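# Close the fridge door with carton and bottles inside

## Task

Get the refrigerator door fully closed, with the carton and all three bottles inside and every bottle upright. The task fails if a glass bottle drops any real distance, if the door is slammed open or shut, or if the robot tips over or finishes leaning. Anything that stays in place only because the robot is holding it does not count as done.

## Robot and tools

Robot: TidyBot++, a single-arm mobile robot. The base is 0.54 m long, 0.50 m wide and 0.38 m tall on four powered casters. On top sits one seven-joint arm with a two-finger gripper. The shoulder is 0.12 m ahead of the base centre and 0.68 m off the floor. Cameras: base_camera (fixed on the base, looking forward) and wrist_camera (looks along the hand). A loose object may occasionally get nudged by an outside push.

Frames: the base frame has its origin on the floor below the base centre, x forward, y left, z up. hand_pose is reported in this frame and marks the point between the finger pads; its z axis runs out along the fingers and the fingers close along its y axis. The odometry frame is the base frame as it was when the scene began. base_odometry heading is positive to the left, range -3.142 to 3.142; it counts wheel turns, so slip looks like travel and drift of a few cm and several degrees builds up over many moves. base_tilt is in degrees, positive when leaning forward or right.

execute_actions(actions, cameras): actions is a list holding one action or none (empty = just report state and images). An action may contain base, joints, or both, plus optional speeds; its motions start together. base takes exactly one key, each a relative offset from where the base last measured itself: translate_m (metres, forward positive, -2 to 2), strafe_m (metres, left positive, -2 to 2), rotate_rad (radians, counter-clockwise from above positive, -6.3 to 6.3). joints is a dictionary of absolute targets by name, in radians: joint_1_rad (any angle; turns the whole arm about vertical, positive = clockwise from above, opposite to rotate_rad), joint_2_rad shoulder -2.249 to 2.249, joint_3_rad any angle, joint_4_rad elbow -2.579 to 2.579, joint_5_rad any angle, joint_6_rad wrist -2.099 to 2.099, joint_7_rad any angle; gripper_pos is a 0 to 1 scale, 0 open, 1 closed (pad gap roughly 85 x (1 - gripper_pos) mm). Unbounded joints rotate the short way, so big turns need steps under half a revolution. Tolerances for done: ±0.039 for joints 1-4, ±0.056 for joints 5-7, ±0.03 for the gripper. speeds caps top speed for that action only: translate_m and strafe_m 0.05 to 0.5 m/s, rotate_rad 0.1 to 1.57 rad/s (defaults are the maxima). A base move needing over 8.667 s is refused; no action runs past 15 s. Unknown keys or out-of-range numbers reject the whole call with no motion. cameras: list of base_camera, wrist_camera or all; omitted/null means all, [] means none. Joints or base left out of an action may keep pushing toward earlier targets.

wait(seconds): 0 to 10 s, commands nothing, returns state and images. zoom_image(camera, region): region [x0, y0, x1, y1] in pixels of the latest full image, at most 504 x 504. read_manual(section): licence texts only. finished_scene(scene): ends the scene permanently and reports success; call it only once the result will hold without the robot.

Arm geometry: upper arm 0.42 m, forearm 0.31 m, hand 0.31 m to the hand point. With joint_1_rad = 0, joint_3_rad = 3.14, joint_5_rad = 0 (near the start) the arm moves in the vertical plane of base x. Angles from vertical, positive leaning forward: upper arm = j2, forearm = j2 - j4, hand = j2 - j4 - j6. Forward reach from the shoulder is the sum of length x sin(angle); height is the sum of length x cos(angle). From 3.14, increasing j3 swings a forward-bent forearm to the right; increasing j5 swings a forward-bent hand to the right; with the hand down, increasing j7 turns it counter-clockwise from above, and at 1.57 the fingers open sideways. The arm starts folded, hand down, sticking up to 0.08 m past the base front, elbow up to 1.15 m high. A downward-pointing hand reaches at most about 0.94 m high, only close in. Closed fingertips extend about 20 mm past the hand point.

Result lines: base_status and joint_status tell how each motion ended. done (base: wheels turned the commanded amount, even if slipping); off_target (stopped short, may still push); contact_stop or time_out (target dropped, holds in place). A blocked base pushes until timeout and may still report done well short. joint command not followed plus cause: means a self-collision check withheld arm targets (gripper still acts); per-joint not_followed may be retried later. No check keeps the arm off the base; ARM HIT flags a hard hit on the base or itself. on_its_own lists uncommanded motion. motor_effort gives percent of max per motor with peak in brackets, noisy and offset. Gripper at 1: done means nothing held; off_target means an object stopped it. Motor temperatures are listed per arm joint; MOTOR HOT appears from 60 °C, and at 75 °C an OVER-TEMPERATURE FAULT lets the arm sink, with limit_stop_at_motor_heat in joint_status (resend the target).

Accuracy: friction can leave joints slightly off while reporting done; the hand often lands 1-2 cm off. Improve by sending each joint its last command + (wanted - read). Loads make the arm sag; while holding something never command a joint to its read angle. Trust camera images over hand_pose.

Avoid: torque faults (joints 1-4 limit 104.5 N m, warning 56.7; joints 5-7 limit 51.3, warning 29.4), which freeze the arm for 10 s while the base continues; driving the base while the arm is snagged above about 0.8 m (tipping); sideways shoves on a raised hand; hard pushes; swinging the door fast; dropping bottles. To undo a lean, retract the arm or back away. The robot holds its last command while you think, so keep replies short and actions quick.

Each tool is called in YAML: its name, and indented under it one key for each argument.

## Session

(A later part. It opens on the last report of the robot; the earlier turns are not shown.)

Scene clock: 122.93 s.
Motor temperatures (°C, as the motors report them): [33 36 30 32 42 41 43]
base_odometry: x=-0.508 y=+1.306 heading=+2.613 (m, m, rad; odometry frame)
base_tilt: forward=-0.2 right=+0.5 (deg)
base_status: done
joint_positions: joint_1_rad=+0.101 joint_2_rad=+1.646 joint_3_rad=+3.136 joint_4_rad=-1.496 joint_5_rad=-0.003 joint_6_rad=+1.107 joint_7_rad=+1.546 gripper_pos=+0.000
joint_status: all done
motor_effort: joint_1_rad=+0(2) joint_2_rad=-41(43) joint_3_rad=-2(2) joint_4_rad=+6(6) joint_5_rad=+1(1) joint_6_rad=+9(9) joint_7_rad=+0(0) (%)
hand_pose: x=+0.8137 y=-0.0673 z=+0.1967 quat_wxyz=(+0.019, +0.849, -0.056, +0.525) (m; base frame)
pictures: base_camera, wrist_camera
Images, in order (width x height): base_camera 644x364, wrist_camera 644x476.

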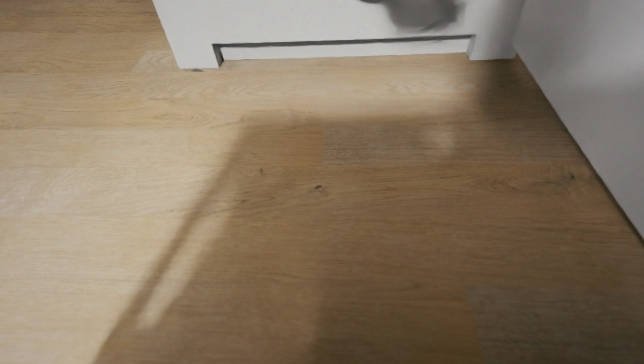

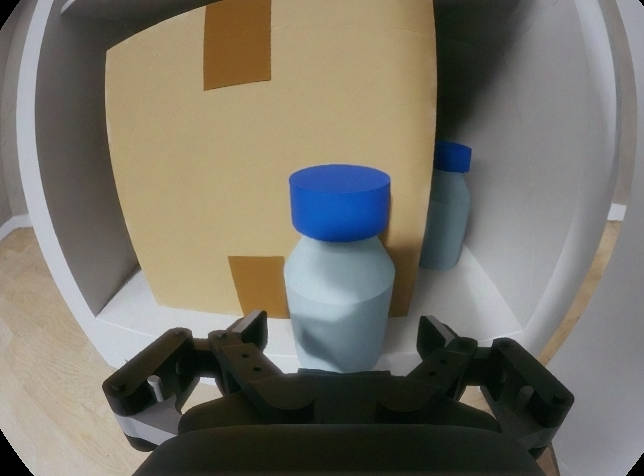

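execute_actions:
  actions:
    - {"base":{"translate_m":0.045},"speeds":{"translate_m":0.06}}

execute_actions:
  actions:
    - {"joints":{"gripper_pos":1}}

Scene clock: 128.17 s.
Motor temperatures (°C, as the motors report them): [33 36 30 32 42 41 43]
base_odometry: x=-0.547 y=+1.329 heading=+2.613 (m, m, rad; odometry frame)
base_tilt: forward=-0.2 right=+0.5 (deg)
base_status: done
joint_positions: joint_1_rad=+0.101 joint_2_rad=+1.646 joint_3_rad=+3.136 joint_4_rad=-1.496 joint_5_rad=-0.003 joint_6_rad=+1.107 joint_7_rad=+1.546 gripper_pos=+0.000
joint_status: not commanded
motor_effort: joint_1_rad=+0(2) joint_2_rad=-42(43) joint_3_rad=-2(2) joint_4_rad=+6(7) joint_5_rad=+1(1) joint_6_rad=+9(9) joint_7_rad=+0(0) (%)
hand_pose: x=+0.8137 y=-0.0673 z=+0.1966 quat_wxyz=(+0.019, +0.849, -0.056, +0.525) (m; base frame)
pictures: base_camera, wrist_camera
Images, in order (width x height): base_camera 644x364, wrist_camera 644x476.

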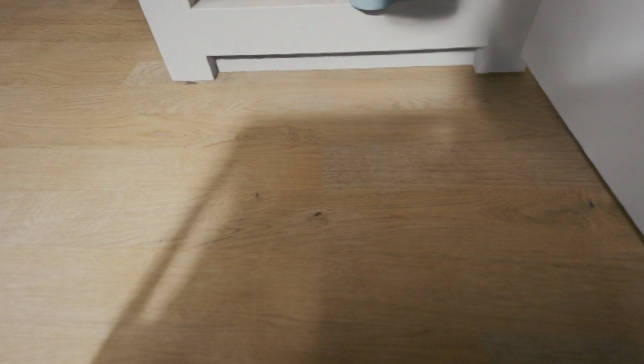

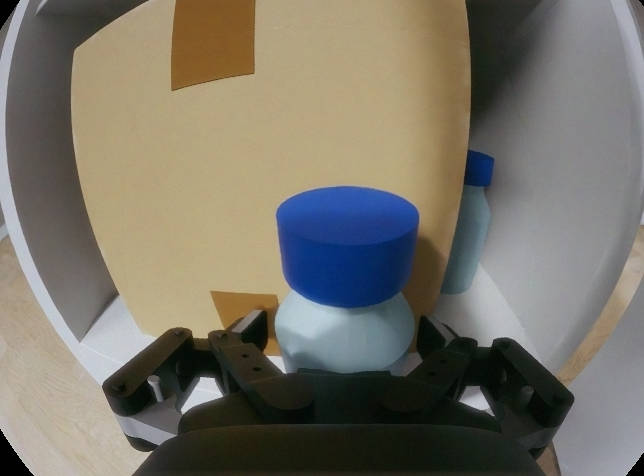

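Scene clock: 129.27 s.
Motor temperatures (°C, as the motors report them): [33 36 30 32 42 41 43]
base_odometry: x=-0.547 y=+1.329 heading=+2.613 (m, m, rad; odometry frame)
base_tilt: forward=-0.2 right=+0.5 (deg)
base_status: not commanded
joint_positions: joint_1_rad=+0.101 joint_2_rad=+1.647 joint_3_rad=+3.136 joint_4_rad=-1.499 joint_5_rad=-0.003 joint_6_rad=+1.113 joint_7_rad=+1.548 gripper_pos=+0.237
joint_status: gripper_pos off_target (ended at +0.237, target +1.000)
motor_effort: joint_1_rad=-2(4) joint_2_rad=-41(44) joint_3_rad=-3(4) joint_4_rad=+7(13) joint_5_rad=+2(3) joint_6_rad=+8(11) joint_7_rad=-1(1) (%)
hand_pose: x=+0.8129 y=-0.0672 z=+0.1971 quat_wxyz=(+0.019, +0.848, -0.055, +0.526) (m; base frame)
pictures: base_camera, wrist_camera
Images, in order (width x height): base_camera 644x364, wrist_camera 644x476.

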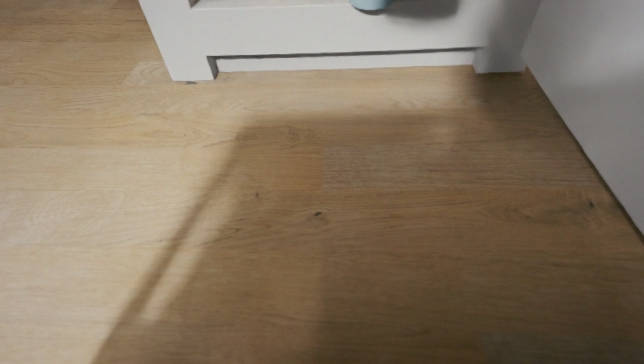

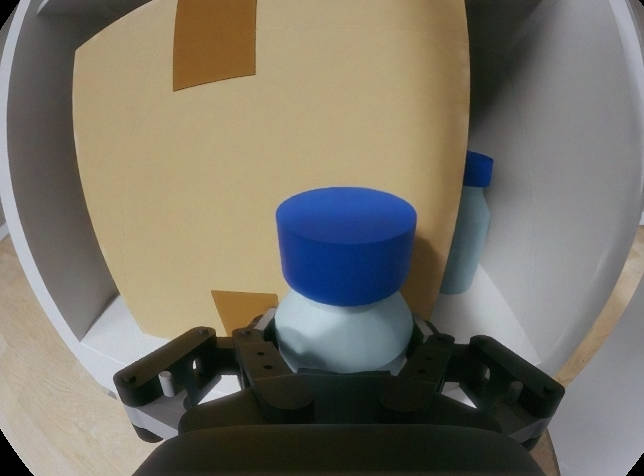

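execute_actions:
  actions:
    - {"joints":{"joint_1_rad":0.28,"joint_2_rad":1.6,"joint_4_rad":-1.53}}

execute_actions:
  actions:
    - {"base":{"translate_m":0.06},"speeds":{"translate_m":0.06}}

Scene clock: 134.07 s.
Motor temperatures (°C, as the motors report them): [33 36 30 32 42 41 43]
base_odometry: x=-0.547 y=+1.329 heading=+2.613 (m, m, rad; odometry frame)
base_tilt: forward=-0.2 right=+0.6 (deg)
base_status: not commanded
joint_positions: joint_1_rad=+0.287 joint_2_rad=+1.636 joint_3_rad=+3.139 joint_4_rad=-1.522 joint_5_rad=-0.003 joint_6_rad=+1.113 joint_7_rad=+1.548 gripper_pos=+0.237
joint_status: all done
motor_effort: joint_1_rad=+0(6) joint_2_rad=-45(46) joint_3_rad=-2(4) joint_4_rad=+7(8) joint_5_rad=+1(3) joint_6_rad=+12(11) joint_7_rad=+0(1) (%)
hand_pose: x=+0.7827 y=-0.1943 z=+0.1979 quat_wxyz=(+0.068, +0.843, -0.134, +0.517) (m; base frame)
pictures: base_camera, wrist_camera
Images, in order (width x height): base_camera 644x364, wrist_camera 644x476.

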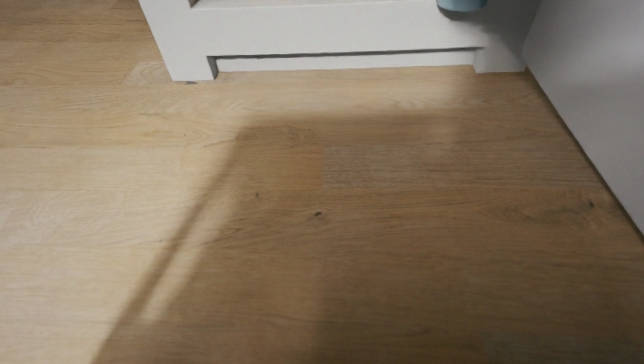

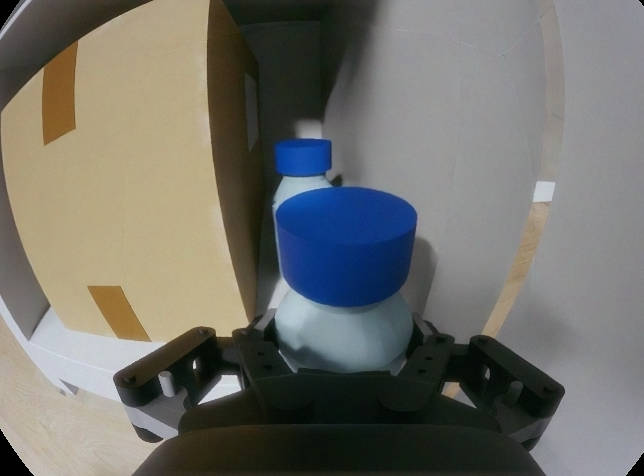

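Scene clock: 135.57 s.
Motor temperatures (°C, as the motors report them): [33 36 30 32 42 41 43]
base_odometry: x=-0.599 y=+1.359 heading=+2.613 (m, m, rad; odometry frame)
base_tilt: forward=-0.2 right=+0.6 (deg)
base_status: done
joint_positions: joint_1_rad=+0.287 joint_2_rad=+1.633 joint_3_rad=+3.139 joint_4_rad=-1.528 joint_5_rad=-0.003 joint_6_rad=+1.113 joint_7_rad=+1.548 gripper_pos=+0.237
joint_status: not commanded
motor_effort: joint_1_rad=+0(3) joint_2_rad=-47(48) joint_3_rad=-1(3) joint_4_rad=+7(8) joint_5_rad=+1(2) joint_6_rad=+12(12) joint_7_rad=-1(0) (%)
hand_pose: x=+0.7813 y=-0.1939 z=+0.1982 quat_wxyz=(+0.068, +0.844, -0.134, +0.515) (m; base frame)
pictures: base_camera, wrist_camera
Images, in order (width x height): base_camera 644x364, wrist_camera 644x476.

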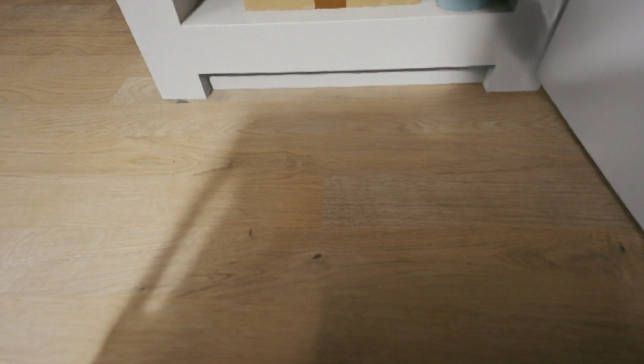

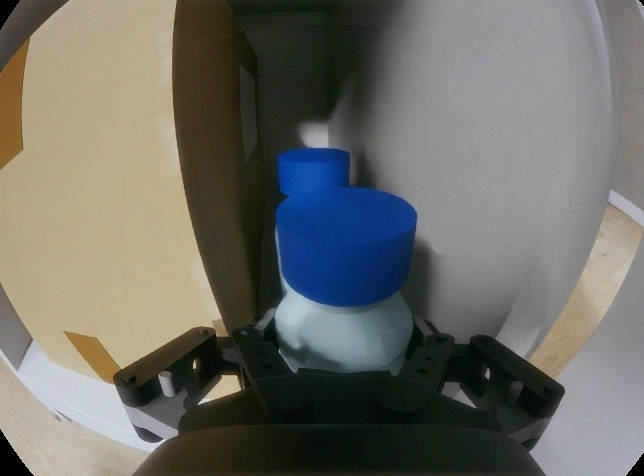

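execute_actions:
  actions:
    - {"base":{"translate_m":0.03},"speeds":{"translate_m":0.06}}
  cameras: []

execute_actions:
  actions:
    - {"joints":{"gripper_pos":0.05,"joint_2_rad":1.63}}

execute_actions:
  actions:
    - {"base":{"translate_m":-0.1},"speeds":{"translate_m":0.08}}

Scene clock: 147.00 s.
Motor temperatures (°C, as the motors report them): [33 37 30 32 42 41 43]
base_odometry: x=-0.625 y=+1.375 heading=+2.612 (m, m, rad; odometry frame)
base_tilt: forward=-0.2 right=+0.6 (deg)
base_status: done
joint_positions: joint_1_rad=+0.291 joint_2_rad=+1.621 joint_3_rad=+3.141 joint_4_rad=-1.575 joint_5_rad=-0.003 joint_6_rad=+1.126 joint_7_rad=+1.550 gripper_pos=+0.237
joint_status: not commanded
motor_effort: joint_1_rad=-3(5) joint_2_rad=-44(50) joint_3_rad=-4(6) joint_4_rad=+13(16) joint_5_rad=+0(3) joint_6_rad=+7(13) joint_7_rad=-1(2) (%)
hand_pose: x=+0.7674 y=-0.1936 z=+0.1981 quat_wxyz=(+0.070, +0.849, -0.135, +0.506) (m; base frame)
pictures: none
No camera images: the call's "cameras" was empty. Leave "cameras" out to get every camera's image.

Scene clock: 148.07 s.
Motor temperatures (°C, as the motors report them): [33 37 30 32 42 41 43]
base_odometry: x=-0.625 y=+1.375 heading=+2.612 (m, m, rad; odometry frame)
base_tilt: forward=-0.3 right=+0.6 (deg)
base_status: not commanded
joint_positions: joint_1_rad=+0.288 joint_2_rad=+1.632 joint_3_rad=+3.142 joint_4_rad=-1.564 joint_5_rad=+0.000 joint_6_rad=+1.130 joint_7_rad=+1.550 gripper_pos=+0.051
joint_status: all done
motor_effort: joint_1_rad=-1(7) joint_2_rad=-43(45) joint_3_rad=-3(7) joint_4_rad=+11(13) joint_5_rad=+0(5) joint_6_rad=+9(11) joint_7_rad=-1(1) (%)
hand_pose: x=+0.7677 y=-0.1912 z=+0.1937 quat_wxyz=(+0.069, +0.849, -0.132, +0.507) (m; base frame)
pictures: base_camera, wrist_camera
Images, in order (width x height): base_camera 644x364, wrist_camera 644x476.

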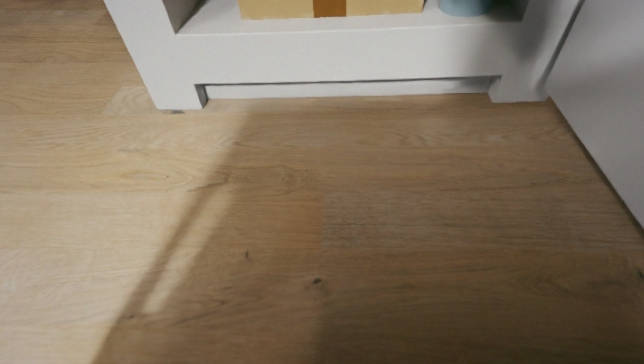

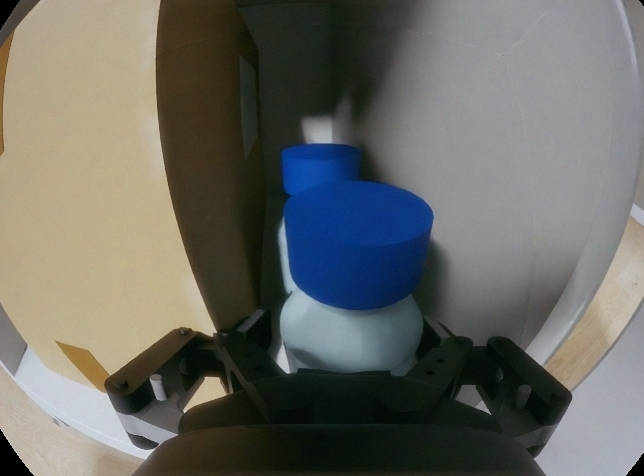

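Scene clock: 149.80 s.
Motor temperatures (°C, as the motors report them): [33 37 30 32 42 41 43]
base_odometry: x=-0.538 y=+1.324 heading=+2.612 (m, m, rad; odometry frame)
base_tilt: forward=-0.2 right=+0.6 (deg)
base_status: done
joint_positions: joint_1_rad=+0.282 joint_2_rad=+1.631 joint_3_rad=+3.142 joint_4_rad=-1.537 joint_5_rad=+0.000 joint_6_rad=+1.130 joint_7_rad=+1.550 gripper_pos=+0.050
joint_status: not commanded
motor_effort: joint_1_rad=+0(2) joint_2_rad=-41(44) joint_3_rad=-1(2) joint_4_rad=+5(10) joint_5_rad=+1(1) joint_6_rad=+9(11) joint_7_rad=+0(1) (%)
hand_pose: x=+0.7816 y=-0.1909 z=+0.2020 quat_wxyz=(+0.069, +0.842, -0.128, +0.520) (m; base frame)
pictures: base_camera, wrist_camera
Images, in order (width x height): base_camera 644x364, wrist_camera 644x476.

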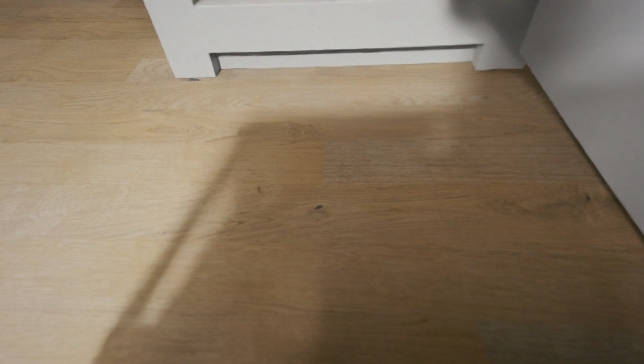

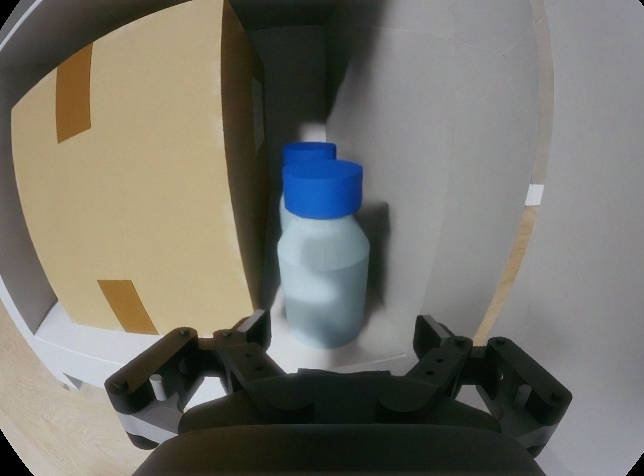

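execute_actions:
  actions:
    - {"base":{"translate_m":-0.75},"joints":{"joint_1_rad":0,"gripper_pos":1}}
  cameras: []

execute_actions:
  actions:
    - {"base":{"strafe_m":-0.5}}
  cameras: []

execute_actions:
  actions:
    - {"base":{"translate_m":0.4}}

execute_actions:
  actions:
    - {"base":{"strafe_m":0.55},"speeds":{"strafe_m":0.1}}

Scene clock: 159.83 s.
Motor temperatures (°C, as the motors report them): [33 37 30 32 42 41 43]
base_odometry: x=+0.109 y=+0.945 heading=+2.613 (m, m, rad; odometry frame)
base_tilt: forward=-0.3 right=+0.5 (deg)
base_status: done
joint_positions: joint_1_rad=-0.001 joint_2_rad=+1.631 joint_3_rad=+3.142 joint_4_rad=-1.536 joint_5_rad=+0.000 joint_6_rad=+1.130 joint_7_rad=+1.550 gripper_pos=+0.999
joint_status: all done
motor_effort: joint_1_rad=+0(3) joint_2_rad=-41(43) joint_3_rad=-1(2) joint_4_rad=+5(7) joint_5_rad=+0(0) joint_6_rad=+9(9) joint_7_rad=-1(0) (%)
hand_pose: x=+0.8089 y=+0.0017 z=+0.2022 quat_wxyz=(-0.005, +0.851, -0.008, +0.524) (m; base frame)
pictures: none
No camera images: the call's "cameras" was empty. Leave "cameras" out to get every camera's image.

Scene clock: 162.20 s.
Motor temperatures (°C, as the motors report them): [33 37 30 32 42 41 43]
base_odometry: x=+0.362 y=+1.377 heading=+2.612 (m, m, rad; odometry frame)
base_tilt: forward=-0.2 right=+0.5 (deg)
base_status: done
joint_positions: joint_1_rad=+0.007 joint_2_rad=+1.631 joint_3_rad=+3.142 joint_4_rad=-1.536 joint_5_rad=+0.000 joint_6_rad=+1.130 joint_7_rad=+1.550 gripper_pos=+0.999
joint_status: not commanded
motor_effort: joint_1_rad=+0(3) joint_2_rad=-41(42) joint_3_rad=-1(3) joint_4_rad=+5(6) joint_5_rad=+1(0) joint_6_rad=+9(9) joint_7_rad=+0(0) (%)
hand_pose: x=+0.8089 y=-0.0037 z=+0.2022 quat_wxyz=(-0.003, +0.851, -0.011, +0.524) (m; base frame)
pictures: none
No camera images: the call's "cameras" was empty. Leave "cameras" out to get every camera's image.

Scene clock: 164.37 s.
Motor temperatures (°C, as the motors report them): [33 37 30 32 42 41 43]
base_odometry: x=+0.016 y=+1.579 heading=+2.612 (m, m, rad; odometry frame)
base_tilt: forward=-0.2 right=+0.5 (deg)
base_status: done
joint_positions: joint_1_rad=+0.007 joint_2_rad=+1.630 joint_3_rad=+3.142 joint_4_rad=-1.533 joint_5_rad=+0.000 joint_6_rad=+1.130 joint_7_rad=+1.550 gripper_pos=+0.999
joint_status: not commanded
motor_effort: joint_1_rad=+0(0) joint_2_rad=-42(44) joint_3_rad=-1(2) joint_4_rad=+5(7) joint_5_rad=+1(0) joint_6_rad=+9(9) joint_7_rad=+0(0) (%)
hand_pose: x=+0.8110 y=-0.0037 z=+0.2039 quat_wxyz=(-0.003, +0.850, -0.011, +0.526) (m; base frame)
pictures: base_camera, wrist_camera
Images, in order (width x height): base_camera 644x364, wrist_camera 644x476.

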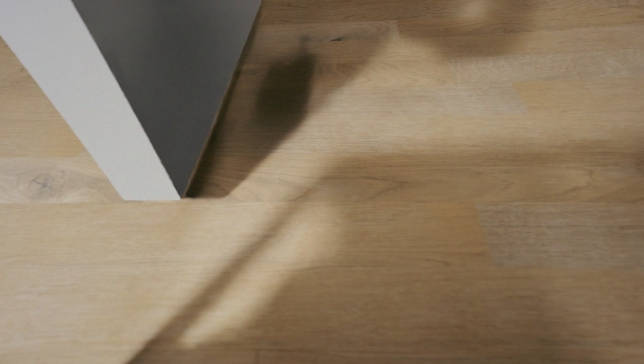

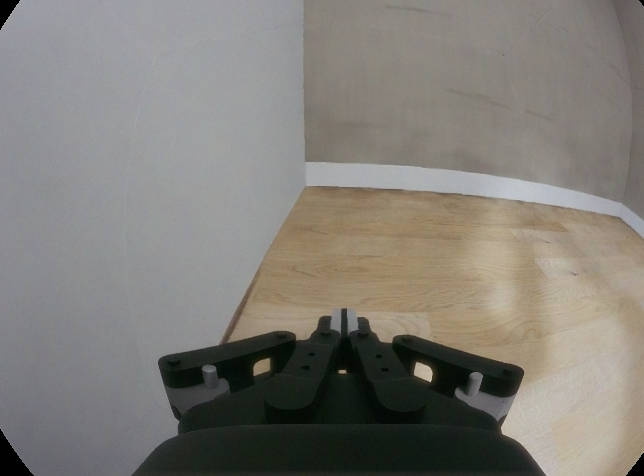

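Scene clock: 170.47 s.
Motor temperatures (°C, as the motors report them): [33 37 30 32 42 41 43]
base_odometry: x=-0.262 y=+1.105 heading=+2.612 (m, m, rad; odometry frame)
base_tilt: forward=-0.2 right=+0.5 (deg)
base_status: done
joint_positions: joint_1_rad=+0.002 joint_2_rad=+1.630 joint_3_rad=+3.147 joint_4_rad=-1.533 joint_5_rad=-0.004 joint_6_rad=+1.130 joint_7_rad=+1.550 gripper_pos=+0.999
joint_status: not commanded
motor_effort: joint_1_rad=+0(7) joint_2_rad=-41(43) joint_3_rad=-1(6) joint_4_rad=+5(7) joint_5_rad=+1(5) joint_6_rad=+9(10) joint_7_rad=+0(0) (%)
hand_pose: x=+0.8110 y=-0.0031 z=+0.2039 quat_wxyz=(-0.002, +0.850, -0.010, +0.526) (m; base frame)
pictures: base_camera, wrist_camera
Images, in order (width x height): base_camera 644x364, wrist_camera 644x476.

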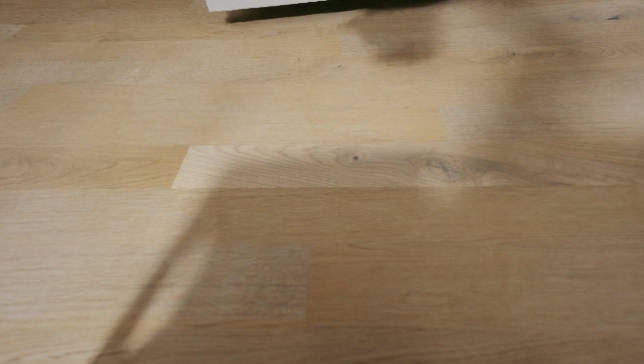

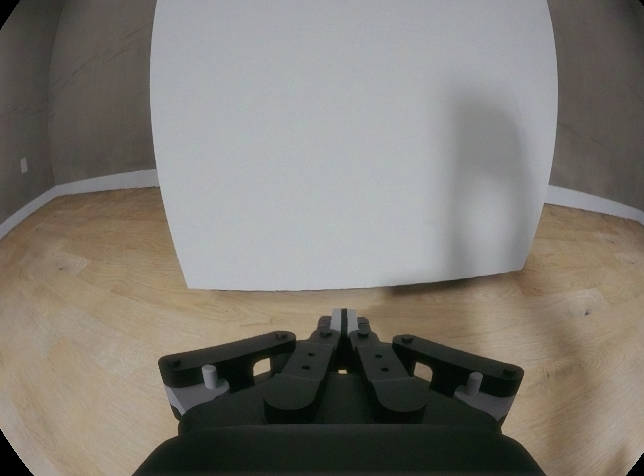

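execute_actions:
  actions:
    - {"base":{"translate_m":0.3},"speeds":{"translate_m":0.1}}

execute_actions:
  actions:
    - {"base":{"translate_m":-0.06}}

Scene clock: 176.87 s.
Motor temperatures (°C, as the motors report them): [33 38 30 32 42 41 43]
base_odometry: x=-0.521 y=+1.256 heading=+2.612 (m, m, rad; odometry frame)
base_tilt: forward=-0.2 right=+0.5 (deg)
base_status: done
joint_positions: joint_1_rad=+0.002 joint_2_rad=+1.661 joint_3_rad=+3.147 joint_4_rad=-1.571 joint_5_rad=-0.004 joint_6_rad=+1.130 joint_7_rad=+1.550 gripper_pos=+0.999
joint_status: not commanded
motor_effort: joint_1_rad=+0(1) joint_2_rad=-47(49) joint_3_rad=-1(2) joint_4_rad=+11(18) joint_5_rad=+0(0) joint_6_rad=+12(13) joint_7_rad=+0(0) (%)
hand_pose: x=+0.7779 y=-0.0031 z=+0.1728 quat_wxyz=(-0.002, +0.868, -0.010, +0.497) (m; base frame)
pictures: base_camera, wrist_camera
Images, in order (width x height): base_camera 644x364, wrist_camera 644x476.

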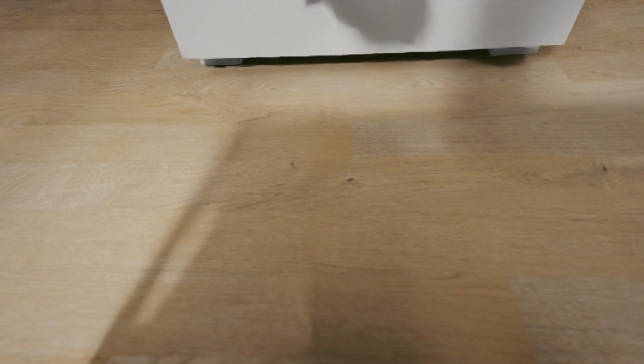

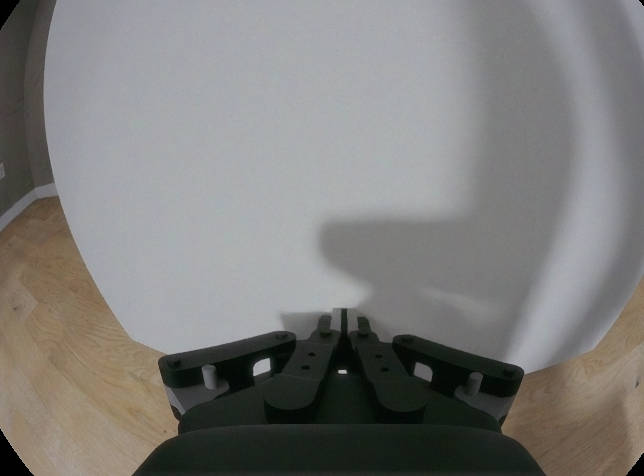

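Scene clock: 177.93 s.
Motor temperatures (°C, as the motors report them): [33 38 30 32 42 41 43]
base_odometry: x=-0.469 y=+1.226 heading=+2.611 (m, m, rad; odometry frame)
base_tilt: forward=-0.2 right=+0.5 (deg)
base_status: done
joint_positions: joint_1_rad=+0.002 joint_2_rad=+1.631 joint_3_rad=+3.147 joint_4_rad=-1.533 joint_5_rad=-0.004 joint_6_rad=+1.130 joint_7_rad=+1.550 gripper_pos=+0.999
joint_status: not commanded
motor_effort: joint_1_rad=+0(1) joint_2_rad=-42(46) joint_3_rad=-1(2) joint_4_rad=+6(10) joint_5_rad=+0(0) joint_6_rad=+9(11) joint_7_rad=+0(1) (%)
hand_pose: x=+0.8102 y=-0.0031 z=+0.2029 quat_wxyz=(-0.002, +0.851, -0.010, +0.526) (m; base frame)
pictures: base_camera, wrist_camera
Images, in order (width x height): base_camera 644x364, wrist_camera 644x476.

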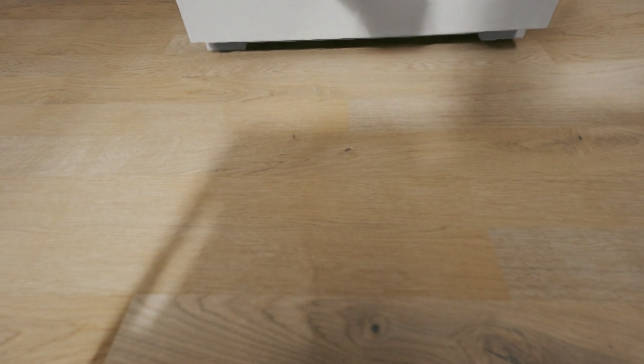

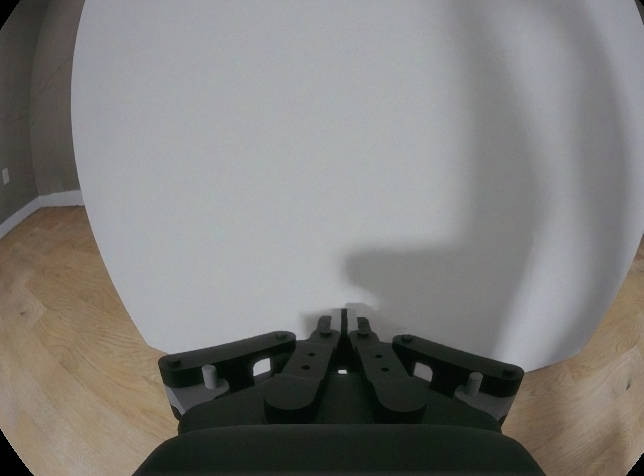

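finished_scene:
  scene: 1

The scene is finished: the task was done.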